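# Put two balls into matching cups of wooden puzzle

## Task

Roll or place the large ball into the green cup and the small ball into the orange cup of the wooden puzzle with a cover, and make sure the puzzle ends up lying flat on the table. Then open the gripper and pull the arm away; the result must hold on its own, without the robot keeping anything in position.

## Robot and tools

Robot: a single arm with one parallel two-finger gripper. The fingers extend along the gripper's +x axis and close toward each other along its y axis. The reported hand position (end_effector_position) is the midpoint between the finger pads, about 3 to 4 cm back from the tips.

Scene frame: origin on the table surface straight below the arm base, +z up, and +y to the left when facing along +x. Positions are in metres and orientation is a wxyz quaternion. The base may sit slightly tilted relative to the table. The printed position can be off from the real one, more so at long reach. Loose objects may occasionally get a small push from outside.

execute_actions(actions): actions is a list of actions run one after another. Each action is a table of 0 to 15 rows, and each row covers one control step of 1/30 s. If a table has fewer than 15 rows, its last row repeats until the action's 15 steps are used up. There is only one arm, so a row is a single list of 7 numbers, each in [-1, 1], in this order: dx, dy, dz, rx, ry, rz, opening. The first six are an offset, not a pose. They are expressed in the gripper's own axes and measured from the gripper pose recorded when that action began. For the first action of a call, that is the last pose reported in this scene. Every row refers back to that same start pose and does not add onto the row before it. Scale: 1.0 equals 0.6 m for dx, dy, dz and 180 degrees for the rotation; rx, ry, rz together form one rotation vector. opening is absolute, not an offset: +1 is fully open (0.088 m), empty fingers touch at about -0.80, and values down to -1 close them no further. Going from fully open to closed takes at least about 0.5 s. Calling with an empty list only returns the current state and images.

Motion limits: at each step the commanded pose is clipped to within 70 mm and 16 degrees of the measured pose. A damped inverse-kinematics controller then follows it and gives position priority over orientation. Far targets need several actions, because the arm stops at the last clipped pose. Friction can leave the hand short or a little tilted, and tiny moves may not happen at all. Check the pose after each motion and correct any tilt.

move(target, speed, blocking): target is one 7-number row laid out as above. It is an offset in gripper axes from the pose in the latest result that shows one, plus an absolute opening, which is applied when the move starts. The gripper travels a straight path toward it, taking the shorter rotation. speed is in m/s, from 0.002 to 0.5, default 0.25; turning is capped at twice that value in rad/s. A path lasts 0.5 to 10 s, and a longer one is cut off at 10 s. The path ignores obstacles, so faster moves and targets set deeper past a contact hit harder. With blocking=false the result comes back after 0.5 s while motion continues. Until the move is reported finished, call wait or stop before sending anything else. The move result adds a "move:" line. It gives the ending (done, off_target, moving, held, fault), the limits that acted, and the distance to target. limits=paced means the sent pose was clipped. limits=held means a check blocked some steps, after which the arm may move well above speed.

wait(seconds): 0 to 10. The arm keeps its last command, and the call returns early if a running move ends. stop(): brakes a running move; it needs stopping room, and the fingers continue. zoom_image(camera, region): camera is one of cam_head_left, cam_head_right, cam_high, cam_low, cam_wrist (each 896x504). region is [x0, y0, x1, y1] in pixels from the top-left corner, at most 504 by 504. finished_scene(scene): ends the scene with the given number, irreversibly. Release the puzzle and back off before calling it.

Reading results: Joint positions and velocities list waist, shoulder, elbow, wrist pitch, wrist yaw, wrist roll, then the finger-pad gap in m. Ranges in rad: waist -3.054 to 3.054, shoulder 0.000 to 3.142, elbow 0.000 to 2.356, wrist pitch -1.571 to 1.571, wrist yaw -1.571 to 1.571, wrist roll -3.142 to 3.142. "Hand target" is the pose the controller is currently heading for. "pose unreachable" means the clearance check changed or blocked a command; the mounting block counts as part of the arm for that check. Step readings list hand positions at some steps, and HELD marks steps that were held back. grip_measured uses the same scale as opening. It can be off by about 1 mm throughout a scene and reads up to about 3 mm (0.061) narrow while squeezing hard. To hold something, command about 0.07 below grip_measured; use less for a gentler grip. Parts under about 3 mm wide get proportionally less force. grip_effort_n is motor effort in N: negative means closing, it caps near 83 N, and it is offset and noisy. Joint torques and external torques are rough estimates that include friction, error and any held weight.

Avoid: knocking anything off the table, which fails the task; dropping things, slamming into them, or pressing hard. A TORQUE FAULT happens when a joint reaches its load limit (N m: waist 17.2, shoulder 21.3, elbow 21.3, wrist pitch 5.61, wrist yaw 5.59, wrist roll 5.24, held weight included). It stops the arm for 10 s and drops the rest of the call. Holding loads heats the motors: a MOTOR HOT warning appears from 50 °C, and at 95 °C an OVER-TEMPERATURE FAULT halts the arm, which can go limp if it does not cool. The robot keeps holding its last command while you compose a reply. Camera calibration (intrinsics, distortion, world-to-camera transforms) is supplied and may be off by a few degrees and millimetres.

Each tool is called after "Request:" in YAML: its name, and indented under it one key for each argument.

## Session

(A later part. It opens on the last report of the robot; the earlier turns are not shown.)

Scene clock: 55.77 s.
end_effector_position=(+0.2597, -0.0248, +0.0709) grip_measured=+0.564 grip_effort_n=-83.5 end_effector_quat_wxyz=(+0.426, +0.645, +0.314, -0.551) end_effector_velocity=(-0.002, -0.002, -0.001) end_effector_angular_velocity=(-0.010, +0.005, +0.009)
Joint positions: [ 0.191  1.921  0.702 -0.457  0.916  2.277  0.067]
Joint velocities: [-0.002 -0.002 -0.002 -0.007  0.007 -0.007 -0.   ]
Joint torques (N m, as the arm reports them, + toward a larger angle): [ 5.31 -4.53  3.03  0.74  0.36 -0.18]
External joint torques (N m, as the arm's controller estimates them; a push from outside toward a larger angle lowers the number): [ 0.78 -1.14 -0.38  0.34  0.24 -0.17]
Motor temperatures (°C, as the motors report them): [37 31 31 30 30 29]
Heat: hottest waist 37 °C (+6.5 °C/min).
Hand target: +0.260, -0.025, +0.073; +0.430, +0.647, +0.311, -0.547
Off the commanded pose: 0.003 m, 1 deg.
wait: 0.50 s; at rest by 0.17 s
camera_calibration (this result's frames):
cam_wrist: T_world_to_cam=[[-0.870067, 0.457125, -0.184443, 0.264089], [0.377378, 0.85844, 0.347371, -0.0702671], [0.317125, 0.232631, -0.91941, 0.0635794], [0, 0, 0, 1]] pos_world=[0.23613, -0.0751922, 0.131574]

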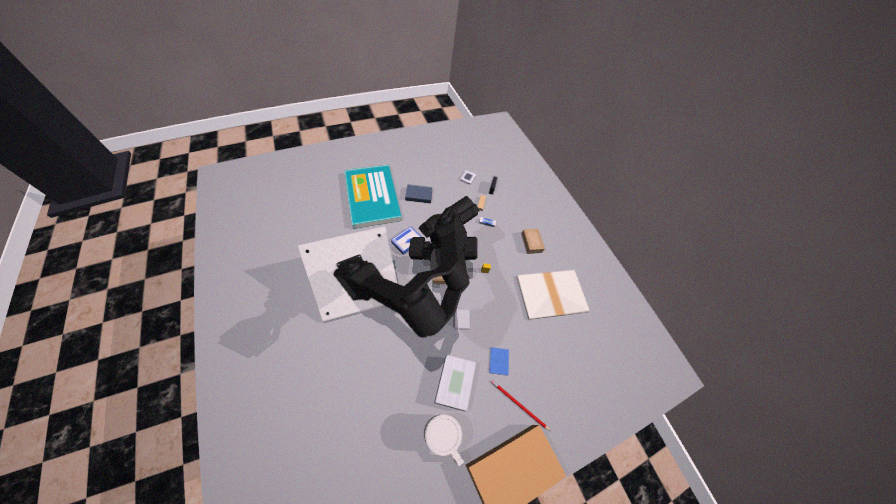

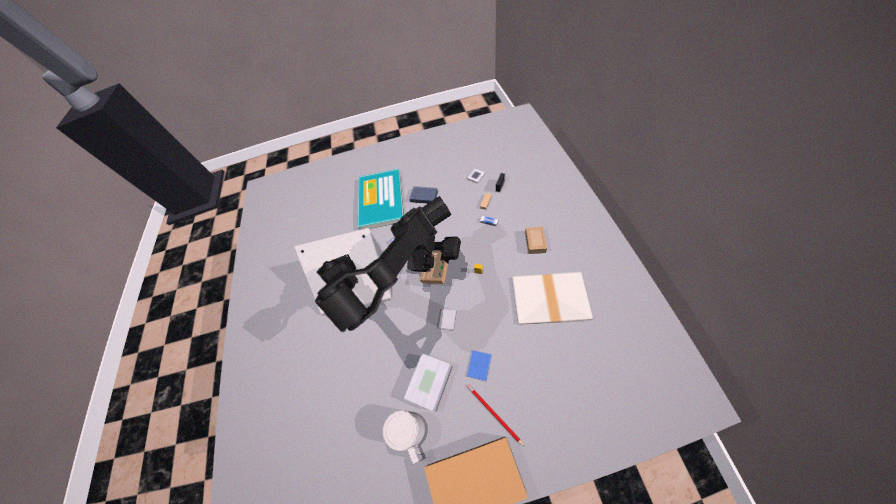

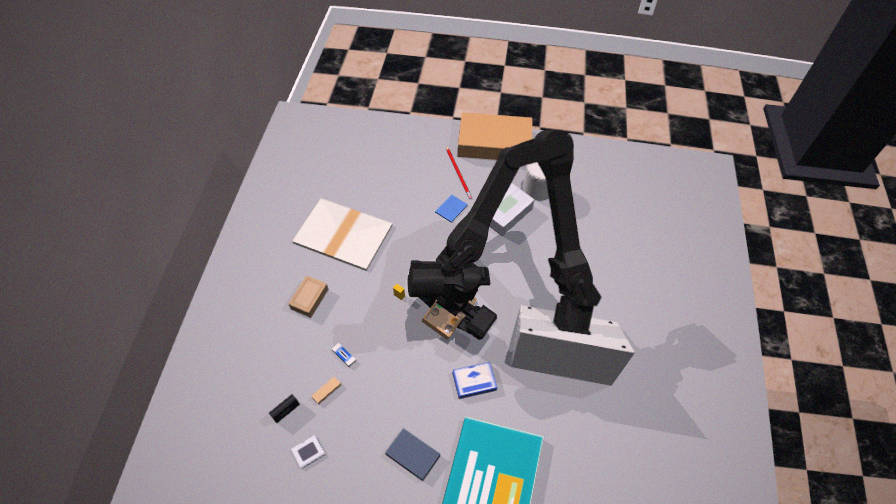

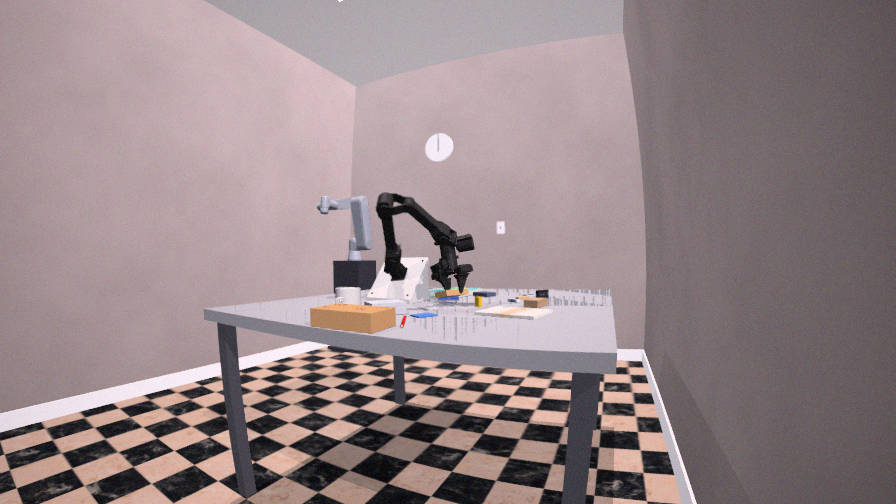

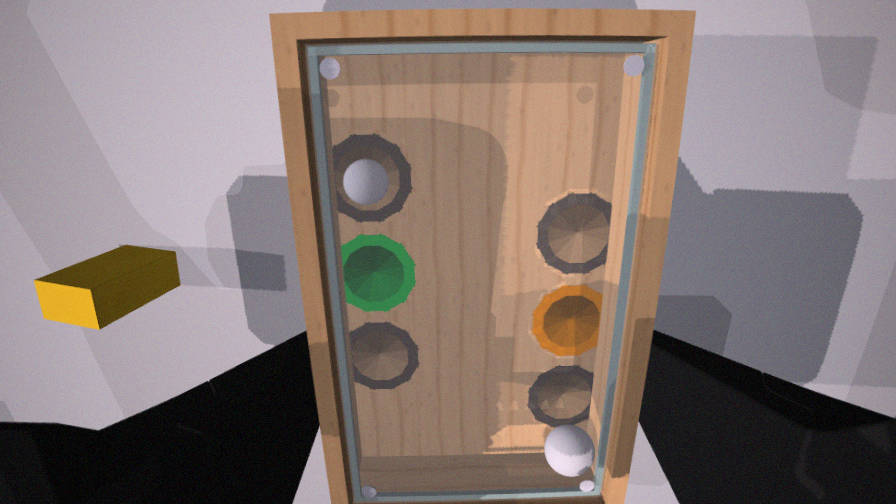

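Request:
move:
  target: [0, 0, 0, 0, 0.0, 0.03, 0.5]
  speed: 0.06

Request:
wait:
  seconds: 0.5

Scene clock: 57.17 s.
end_effector_position=(+0.2593, -0.0243, +0.0686) grip_measured=+0.564 grip_effort_n=-83.5 end_effector_quat_wxyz=(+0.448, +0.657, +0.286, -0.535) end_effector_velocity=(-0.002, +0.004, -0.001) end_effector_angular_velocity=(+0.023, -0.005, +0.005)
Joint positions: [ 0.205  1.91   0.628 -0.31   0.967  2.219  0.067]
Joint velocities: [ 0.002 -0.007 -0.017  0.022 -0.022 -0.007 -0.   ]
Joint torques (N m, as the arm reports them, + toward a larger angle): [ 5.17 -4.34  3.02  0.83  0.41 -0.19]
External joint torques (N m, as the arm's controller estimates them; a push from outside toward a larger angle lowers the number): [ 0.83 -1.15 -0.33  0.35  0.26 -0.18]
Motor temperatures (°C, as the motors report them): [37 31 31 30 30 29]
Heat: hottest waist 37 °C (+6.3 °C/min).
Hand target: +0.260, -0.025, +0.071; +0.452, +0.659, +0.283, -0.530
Off the commanded pose: 0.002 m, 1 deg.
move: done
camera_calibration (this result's frames):
cam_wrist: T_world_to_cam=[[-0.851547, 0.45371, -0.262708, 0.263587], [0.357627, 0.869089, 0.341741, -0.0639786], [0.383368, 0.197057, -0.902329, 0.0421986], [0, 0, 0, 1]] pos_world=[0.231159, -0.0723044, 0.129188]

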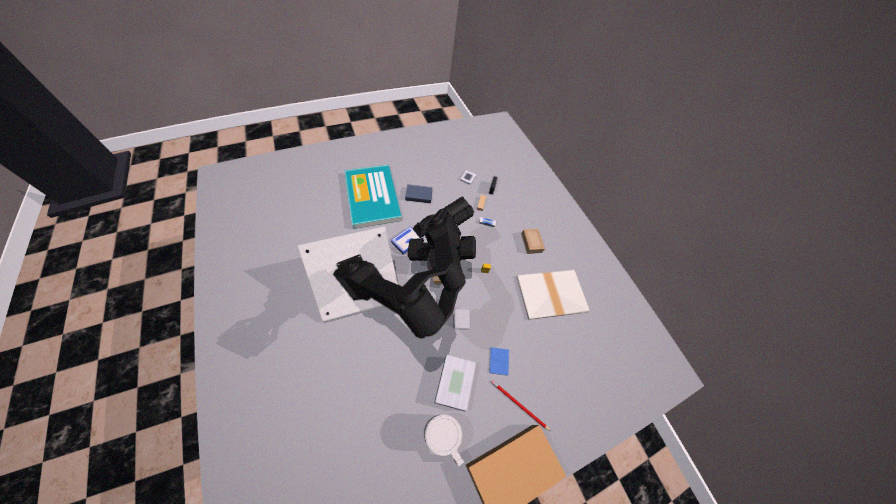

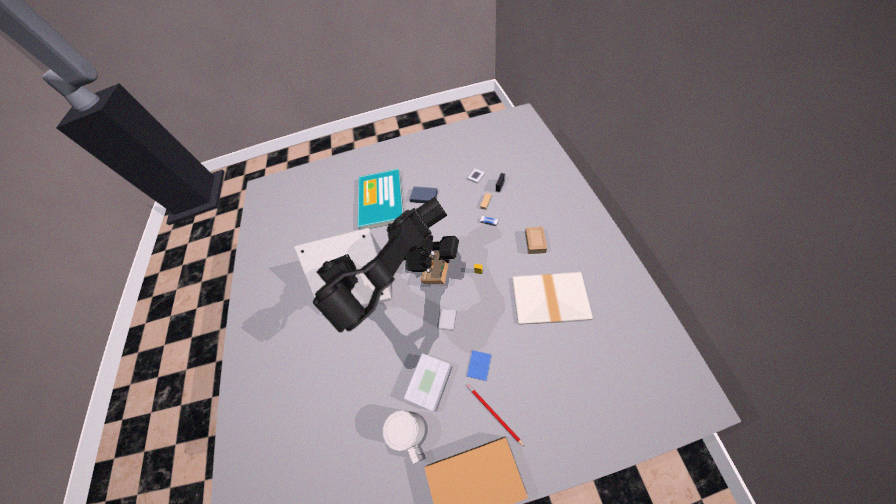

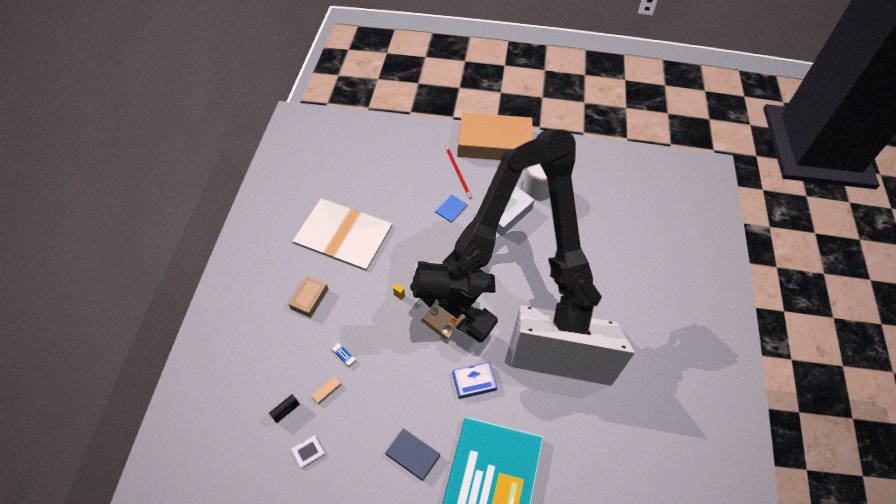

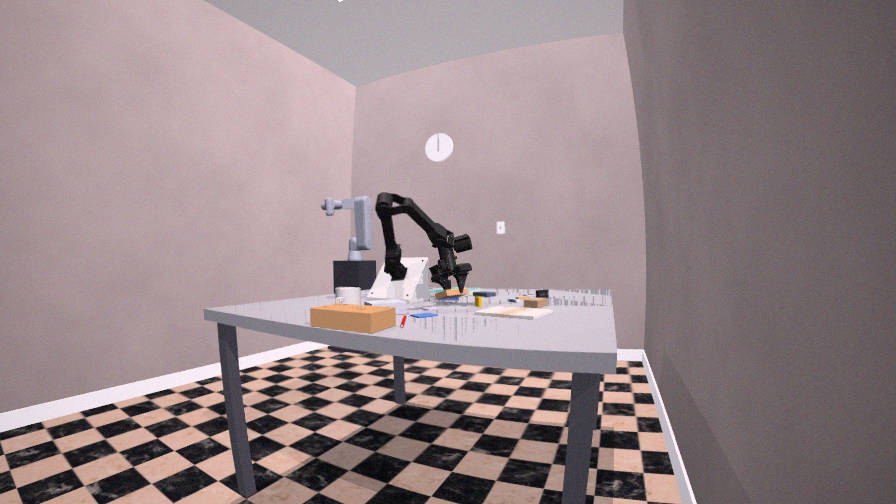

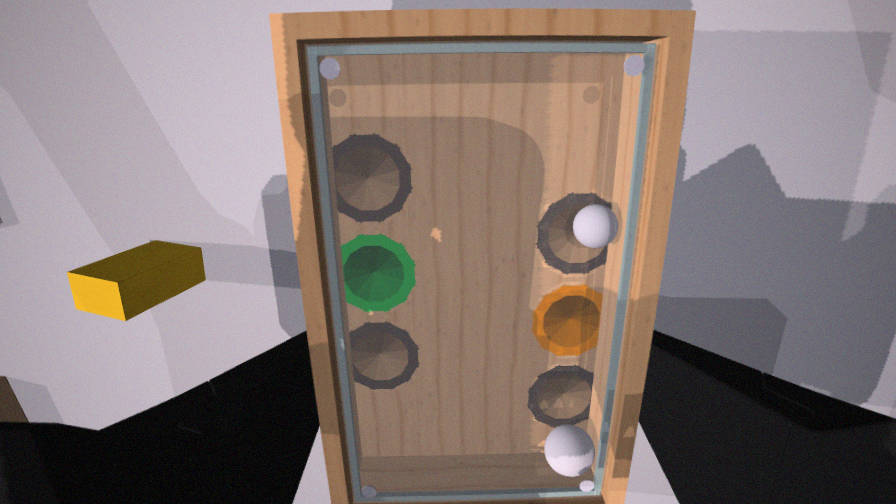

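Scene clock: 57.67 s.
end_effector_position=(+0.2593, -0.0243, +0.0685) grip_measured=+0.564 grip_effort_n=-83.5 end_effector_quat_wxyz=(+0.448, +0.657, +0.286, -0.534) end_effector_velocity=(-0.002, -0.001, -0.001) end_effector_angular_velocity=(+0.001, +0.011, +0.020)
Joint positions: [ 0.205  1.909  0.626 -0.306  0.969  2.217  0.067]
Joint velocities: [-0.007 -0.007 -0.002 -0.007 -0.007 -0.022 -0.   ]
Joint torques (N m, as the arm reports them, + toward a larger angle): [ 5.11 -4.36  3.01  0.83  0.4  -0.19]
External joint torques (N m, as the arm's controller estimates them; a push from outside toward a larger angle lowers the number): [ 0.78 -1.1  -0.39  0.34  0.24 -0.18]
Motor temperatures (°C, as the motors report them): [37 31 31 30 30 29]
Heat: hottest waist 37 °C (+6.2 °C/min).
Hand target: +0.260, -0.025, +0.071; +0.452, +0.659, +0.283, -0.531
Off the commanded pose: 0.003 m, 1 deg.
wait: 0.50 s; at rest by 0.17 s
camera_calibration (this result's frames):
cam_wrist: T_world_to_cam=[[-0.851127, 0.45353, -0.264374, 0.263552], [0.357175, 0.86937, 0.3415, -0.0637394], [0.384719, 0.196232, -0.901934, 0.0417328], [0, 0, 0, 1]] pos_world=[0.231027, -0.0723049, 0.129083]

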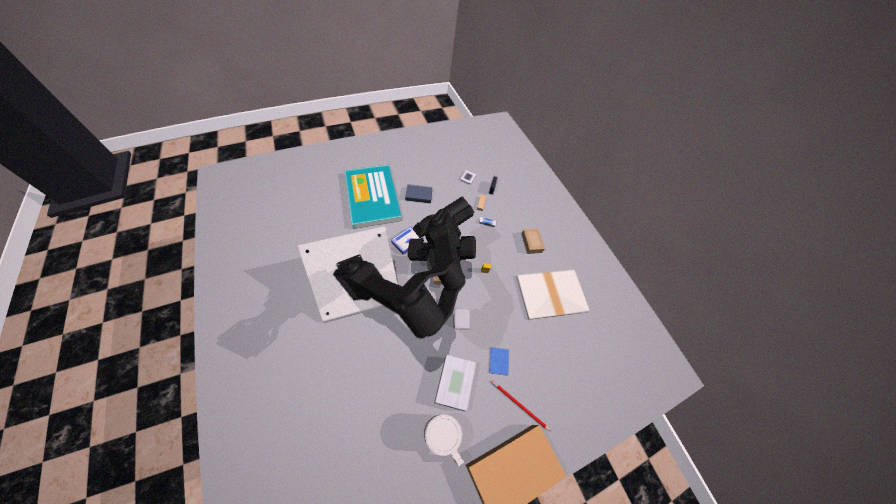

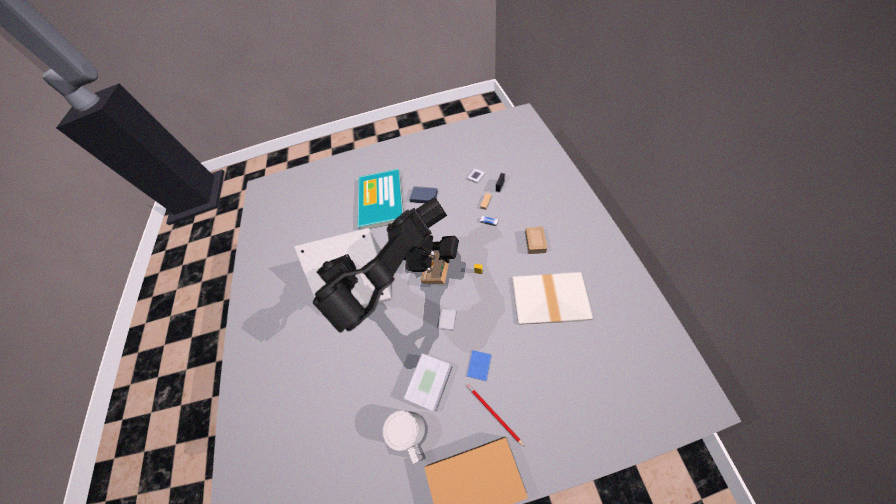

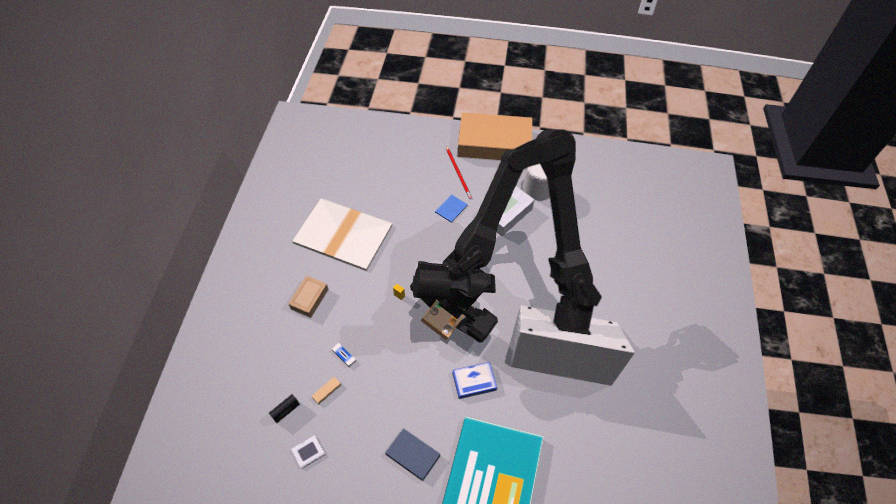

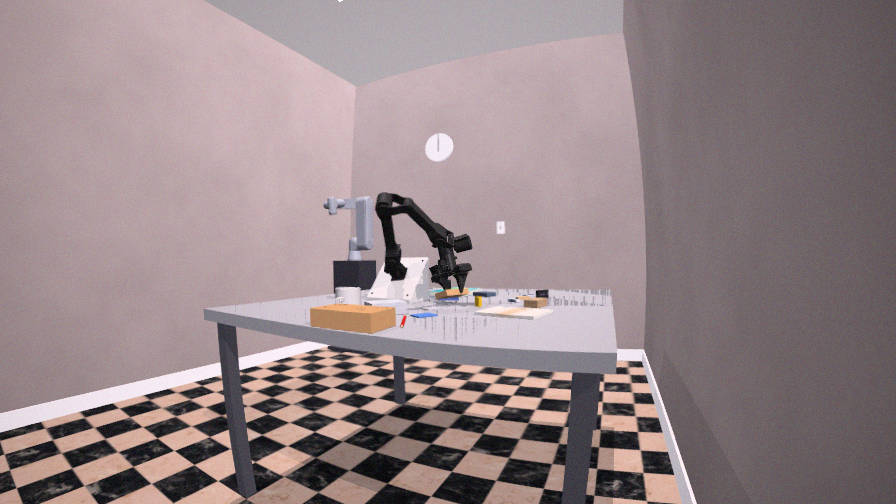

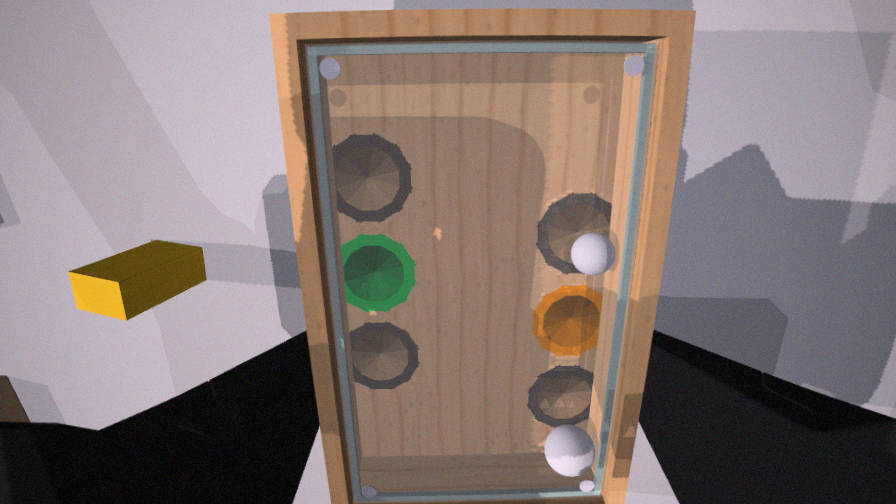

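Request:
execute_actions:
  actions: []

Scene clock: 58.53 s.
end_effector_position=(+0.2594, -0.0244, +0.0686) grip_measured=+0.564 grip_effort_n=-83.5 end_effector_quat_wxyz=(+0.448, +0.658, +0.285, -0.534) end_effector_velocity=(-0.004, -0.001, -0.002) end_effector_angular_velocity=(-0.005, +0.023, +0.034)
Joint positions: [ 0.205  1.909  0.626 -0.306  0.969  2.217  0.067]
Joint velocities: [-0.007 -0.002 -0.002 -0.022 -0.007 -0.022  0.   ]
Joint torques (N m, as the arm reports them, + toward a larger angle): [ 5.1  -4.35  3.01  0.83  0.4  -0.19]
External joint torques (N m, as the arm's controller estimates them; a push from outside toward a larger angle lowers the number): [ 0.77 -1.15 -0.36  0.35  0.25 -0.17]
Motor temperatures (°C, as the motors report them): [37 31 31 30 30 29]
Heat: hottest waist 37 °C (+6.2 °C/min).
Hand target: +0.260, -0.025, +0.071; +0.451, +0.659, +0.283, -0.531
Off the commanded pose: 0.002 m, 1 deg.
camera_calibration (this result's frames):
cam_wrist: T_world_to_cam=[[-0.850754, 0.45405, -0.264682, 0.263611], [0.357477, 0.869097, 0.341879, -0.063876], [0.385264, 0.196237, -0.9017, 0.0416183], [0, 0, 0, 1]] pos_world=[0.231068, -0.0723452, 0.129138]

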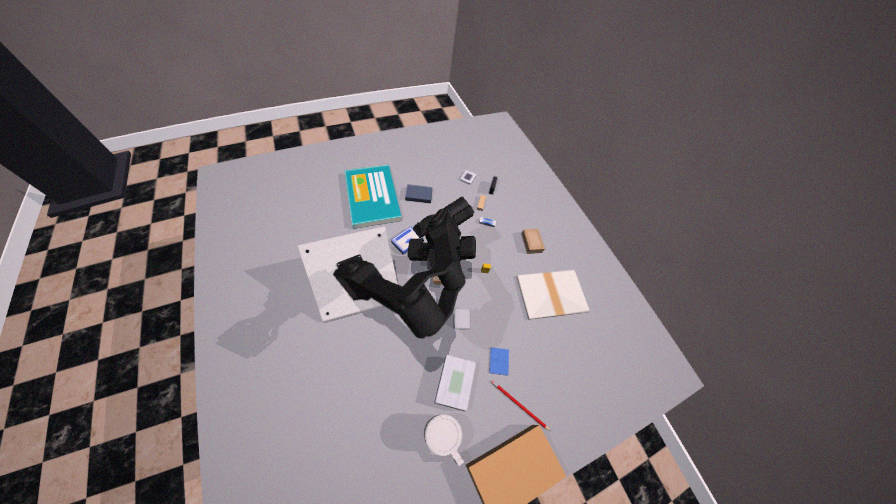

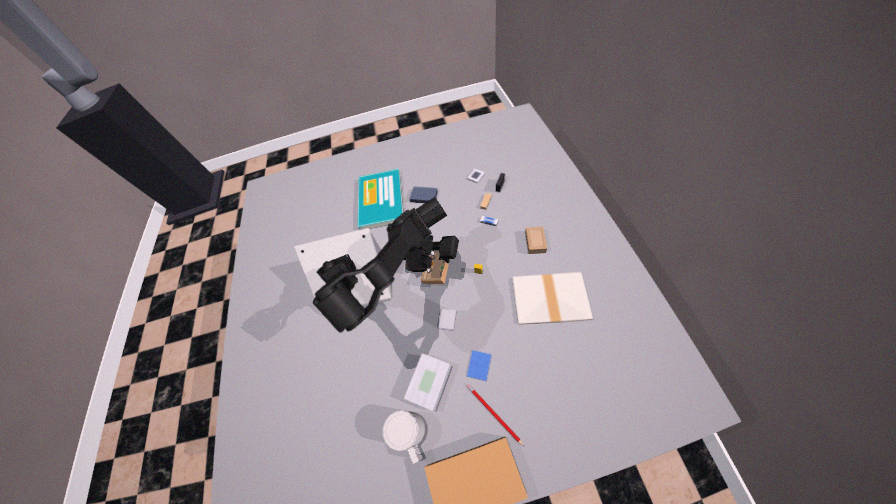

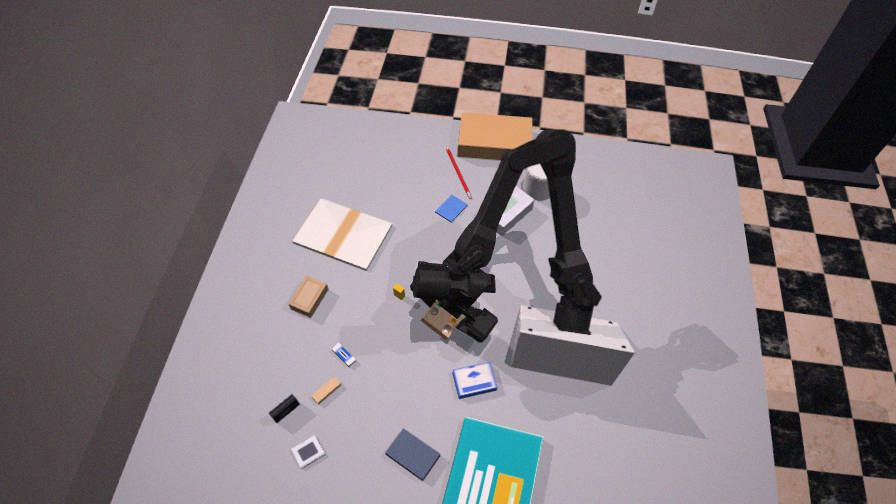

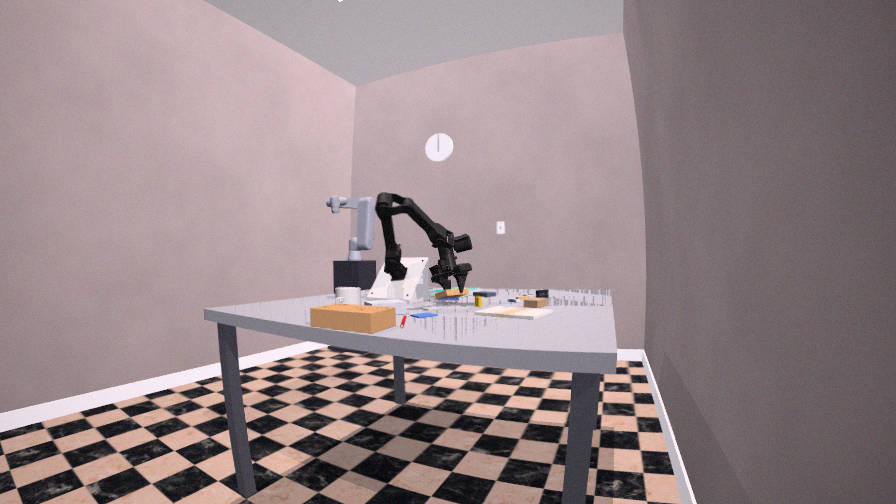

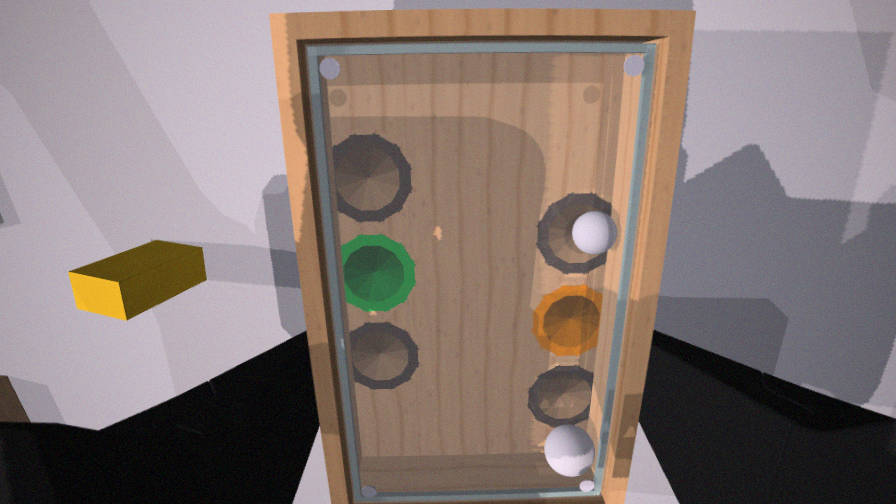

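Request:
move:
  target: [0, 0, 0, 0, -0.0111, -0.1129, 0.5]
  speed: 0.15

Scene clock: 66.00 s.
end_effector_position=(+0.2581, -0.0253, +0.0682) grip_measured=+0.564 grip_effort_n=-83.5 end_effector_quat_wxyz=(+0.356, +0.587, +0.388, -0.615) end_effector_velocity=(-0.004, -0.000, -0.001) end_effector_angular_velocity=(-0.002, +0.029, +0.017)
Joint positions: [ 0.122  2.037  0.927 -0.818  0.773  2.42   0.067]
Joint velocities: [-0.002  0.012  0.012 -0.037 -0.007  0.007 -0.   ]
Joint torques (N m, as the arm reports them, + toward a larger angle): [ 5.19 -3.4   4.23  0.06 -0.15  0.18]
External joint torques (N m, as the arm's controller estimates them; a push from outside toward a larger angle lowers the number): [-0.01  0.52  1.18 -0.02 -0.16  0.18]
Motor temperatures (°C, as the motors report them): [37 31 31 30 30 29]
Heat: hottest waist 37 °C (+4.1 °C/min).
Hand target: +0.259, -0.024, +0.068; +0.353, +0.587, +0.389, -0.616
Off the commanded pose: 0.002 m, 1 deg.
move: done
camera_calibration (this result's frames):
cam_wrist: T_world_to_cam=[[-0.883998, 0.460808, 0.0787568, 0.248192], [0.461027, 0.831402, 0.310201, -0.0879566], [0.0774647, 0.310526, -0.947403, 0.127419], [0, 0, 0, 1]] pos_world=[0.250081, -0.0808084, 0.128454]

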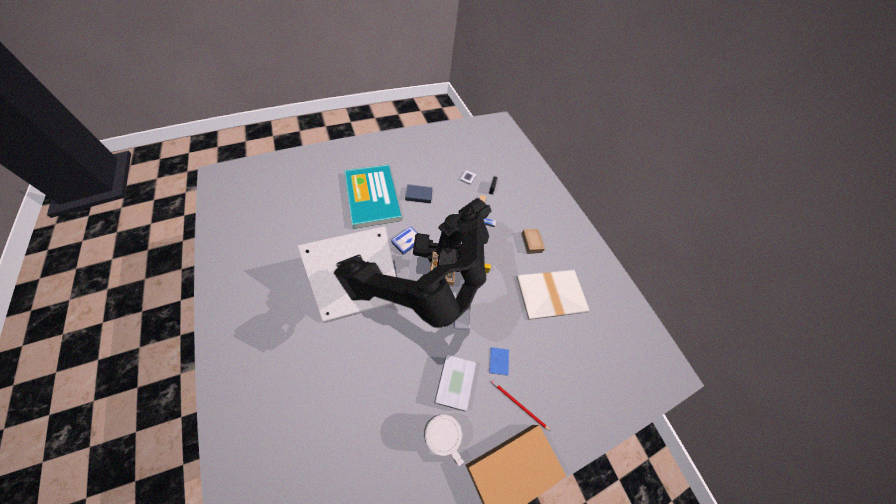

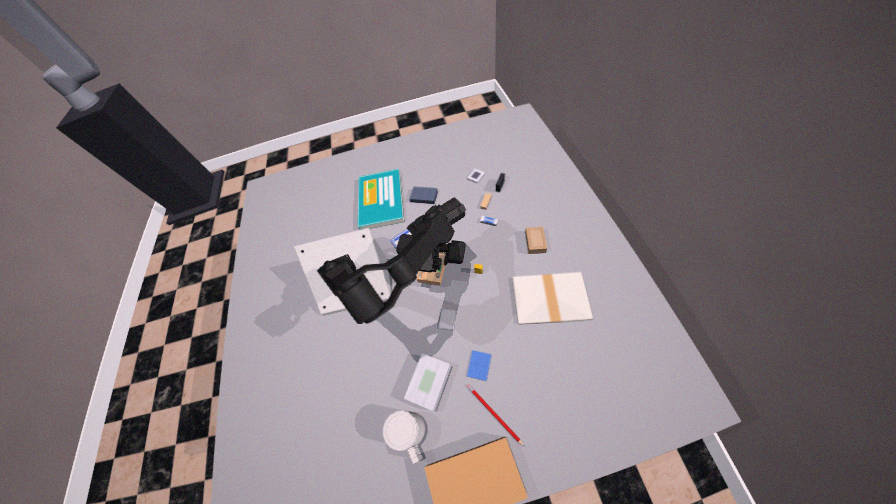

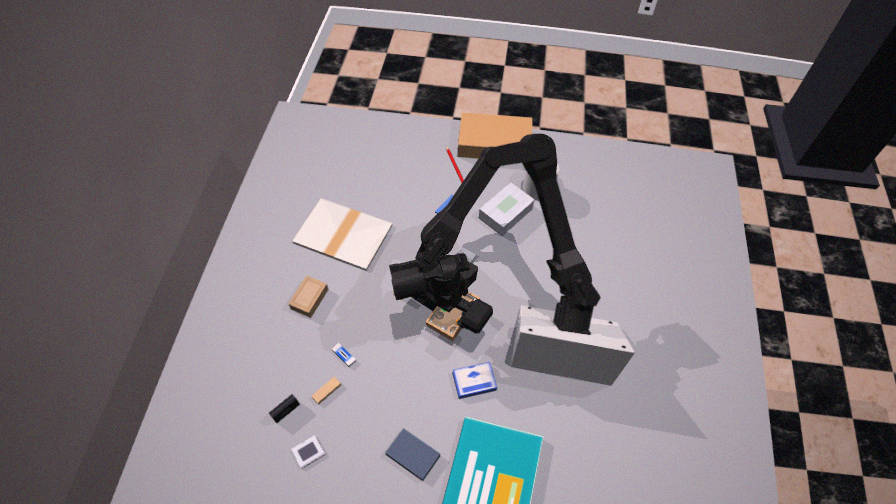

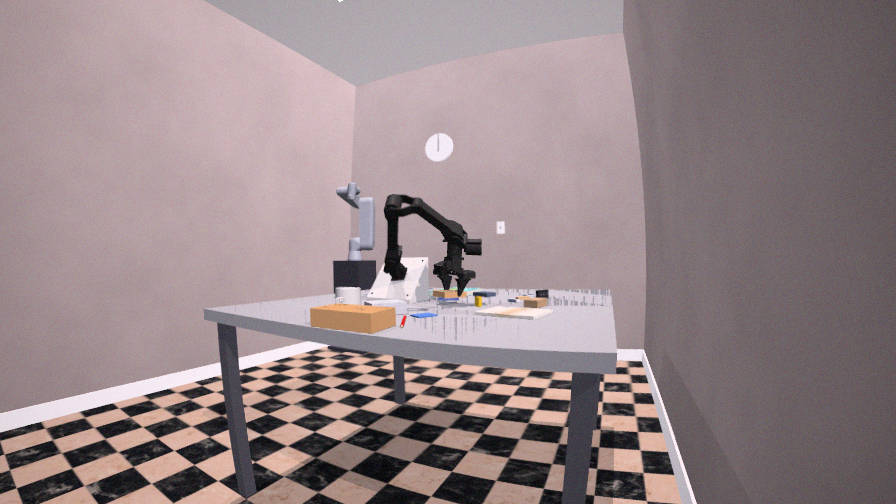

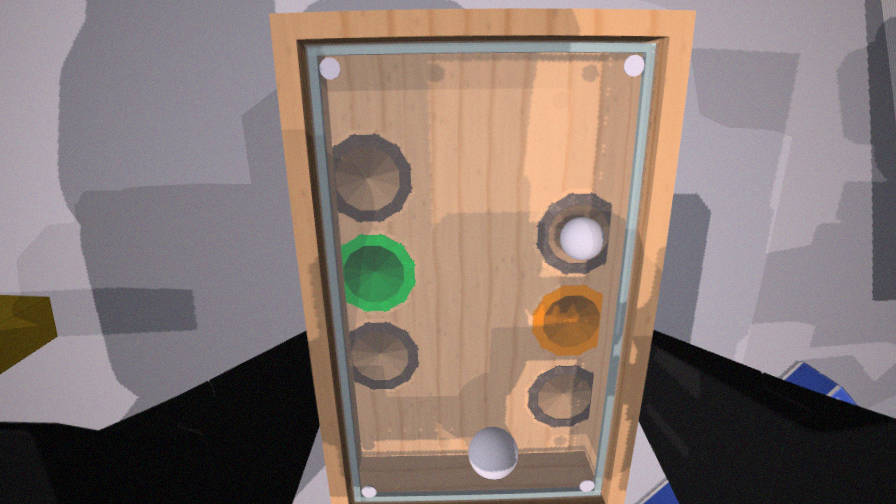

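Request:
execute_actions:
  actions: []

Scene clock: 66.13 s.
end_effector_position=(+0.2580, -0.0253, +0.0682) grip_measured=+0.564 grip_effort_n=-83.5 end_effector_quat_wxyz=(+0.356, +0.586, +0.388, -0.615) end_effector_velocity=(-0.007, +0.000, -0.000) end_effector_angular_velocity=(+0.013, +0.034, +0.046)
Joint positions: [ 0.122  2.037  0.928 -0.82   0.773  2.421  0.067]
Joint velocities: [-0.002  0.002  0.002 -0.037 -0.022 -0.022  0.   ]
Joint torques (N m, as the arm reports them, + toward a larger angle): [ 5.25 -3.39  4.13  0.05 -0.15  0.17]
External joint torques (N m, as the arm's controller estimates them; a push from outside toward a larger angle lowers the number): [ 0.07  0.53  1.11 -0.02 -0.17  0.17]
Motor temperatures (°C, as the motors report them): [37 31 31 30 30 29]
Heat: hottest waist 37 °C (+4.1 °C/min).
Hand target: +0.259, -0.024, +0.068; +0.353, +0.587, +0.389, -0.616
Off the commanded pose: 0.002 m, 1 deg.
camera_calibration (this result's frames):
cam_wrist: T_world_to_cam=[[-0.884213, 0.460174, 0.0800489, 0.248074], [0.460855, 0.831616, 0.309884, -0.0879279], [0.0760306, 0.310895, -0.947398, 0.127829], [0, 0, 0, 1]] pos_world=[0.250154, -0.0807764, 0.128494]

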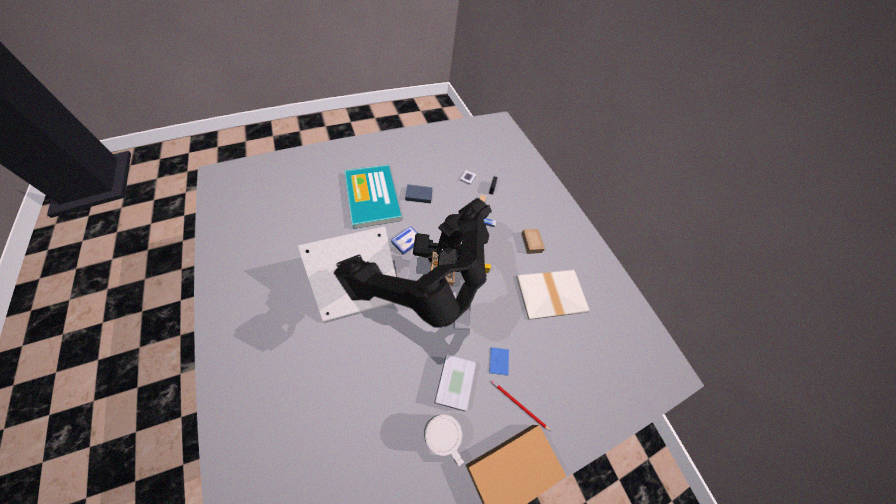

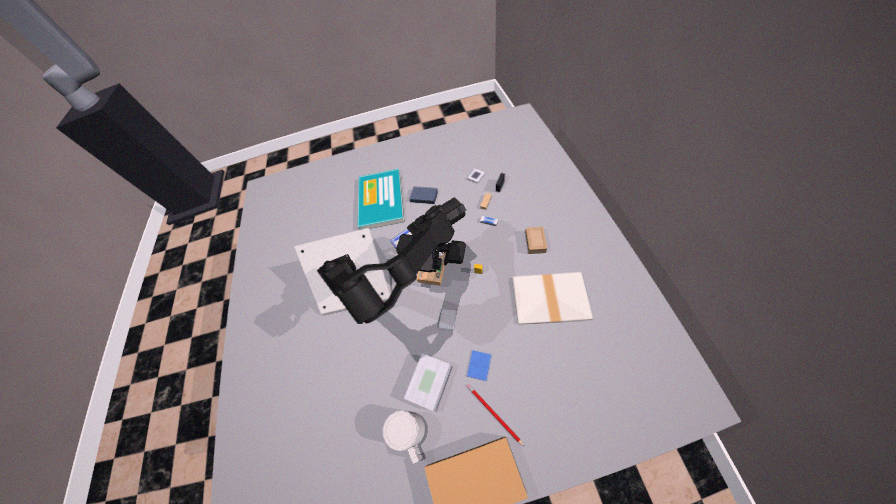

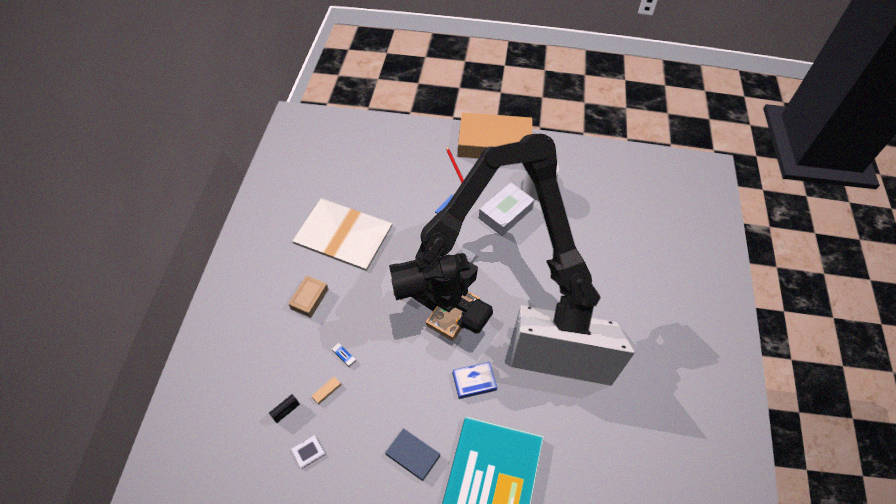

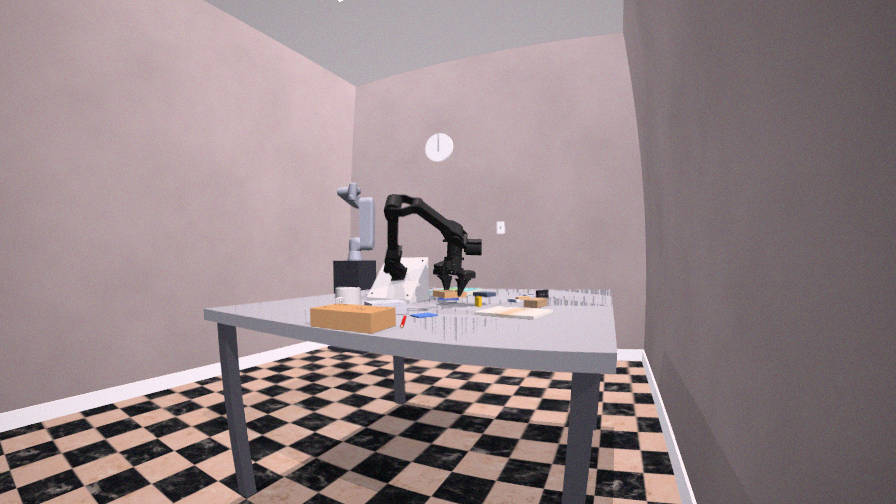

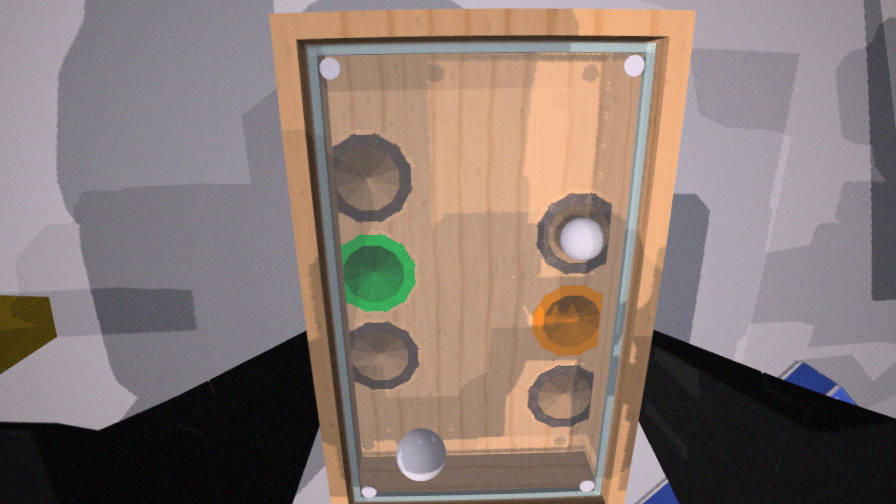

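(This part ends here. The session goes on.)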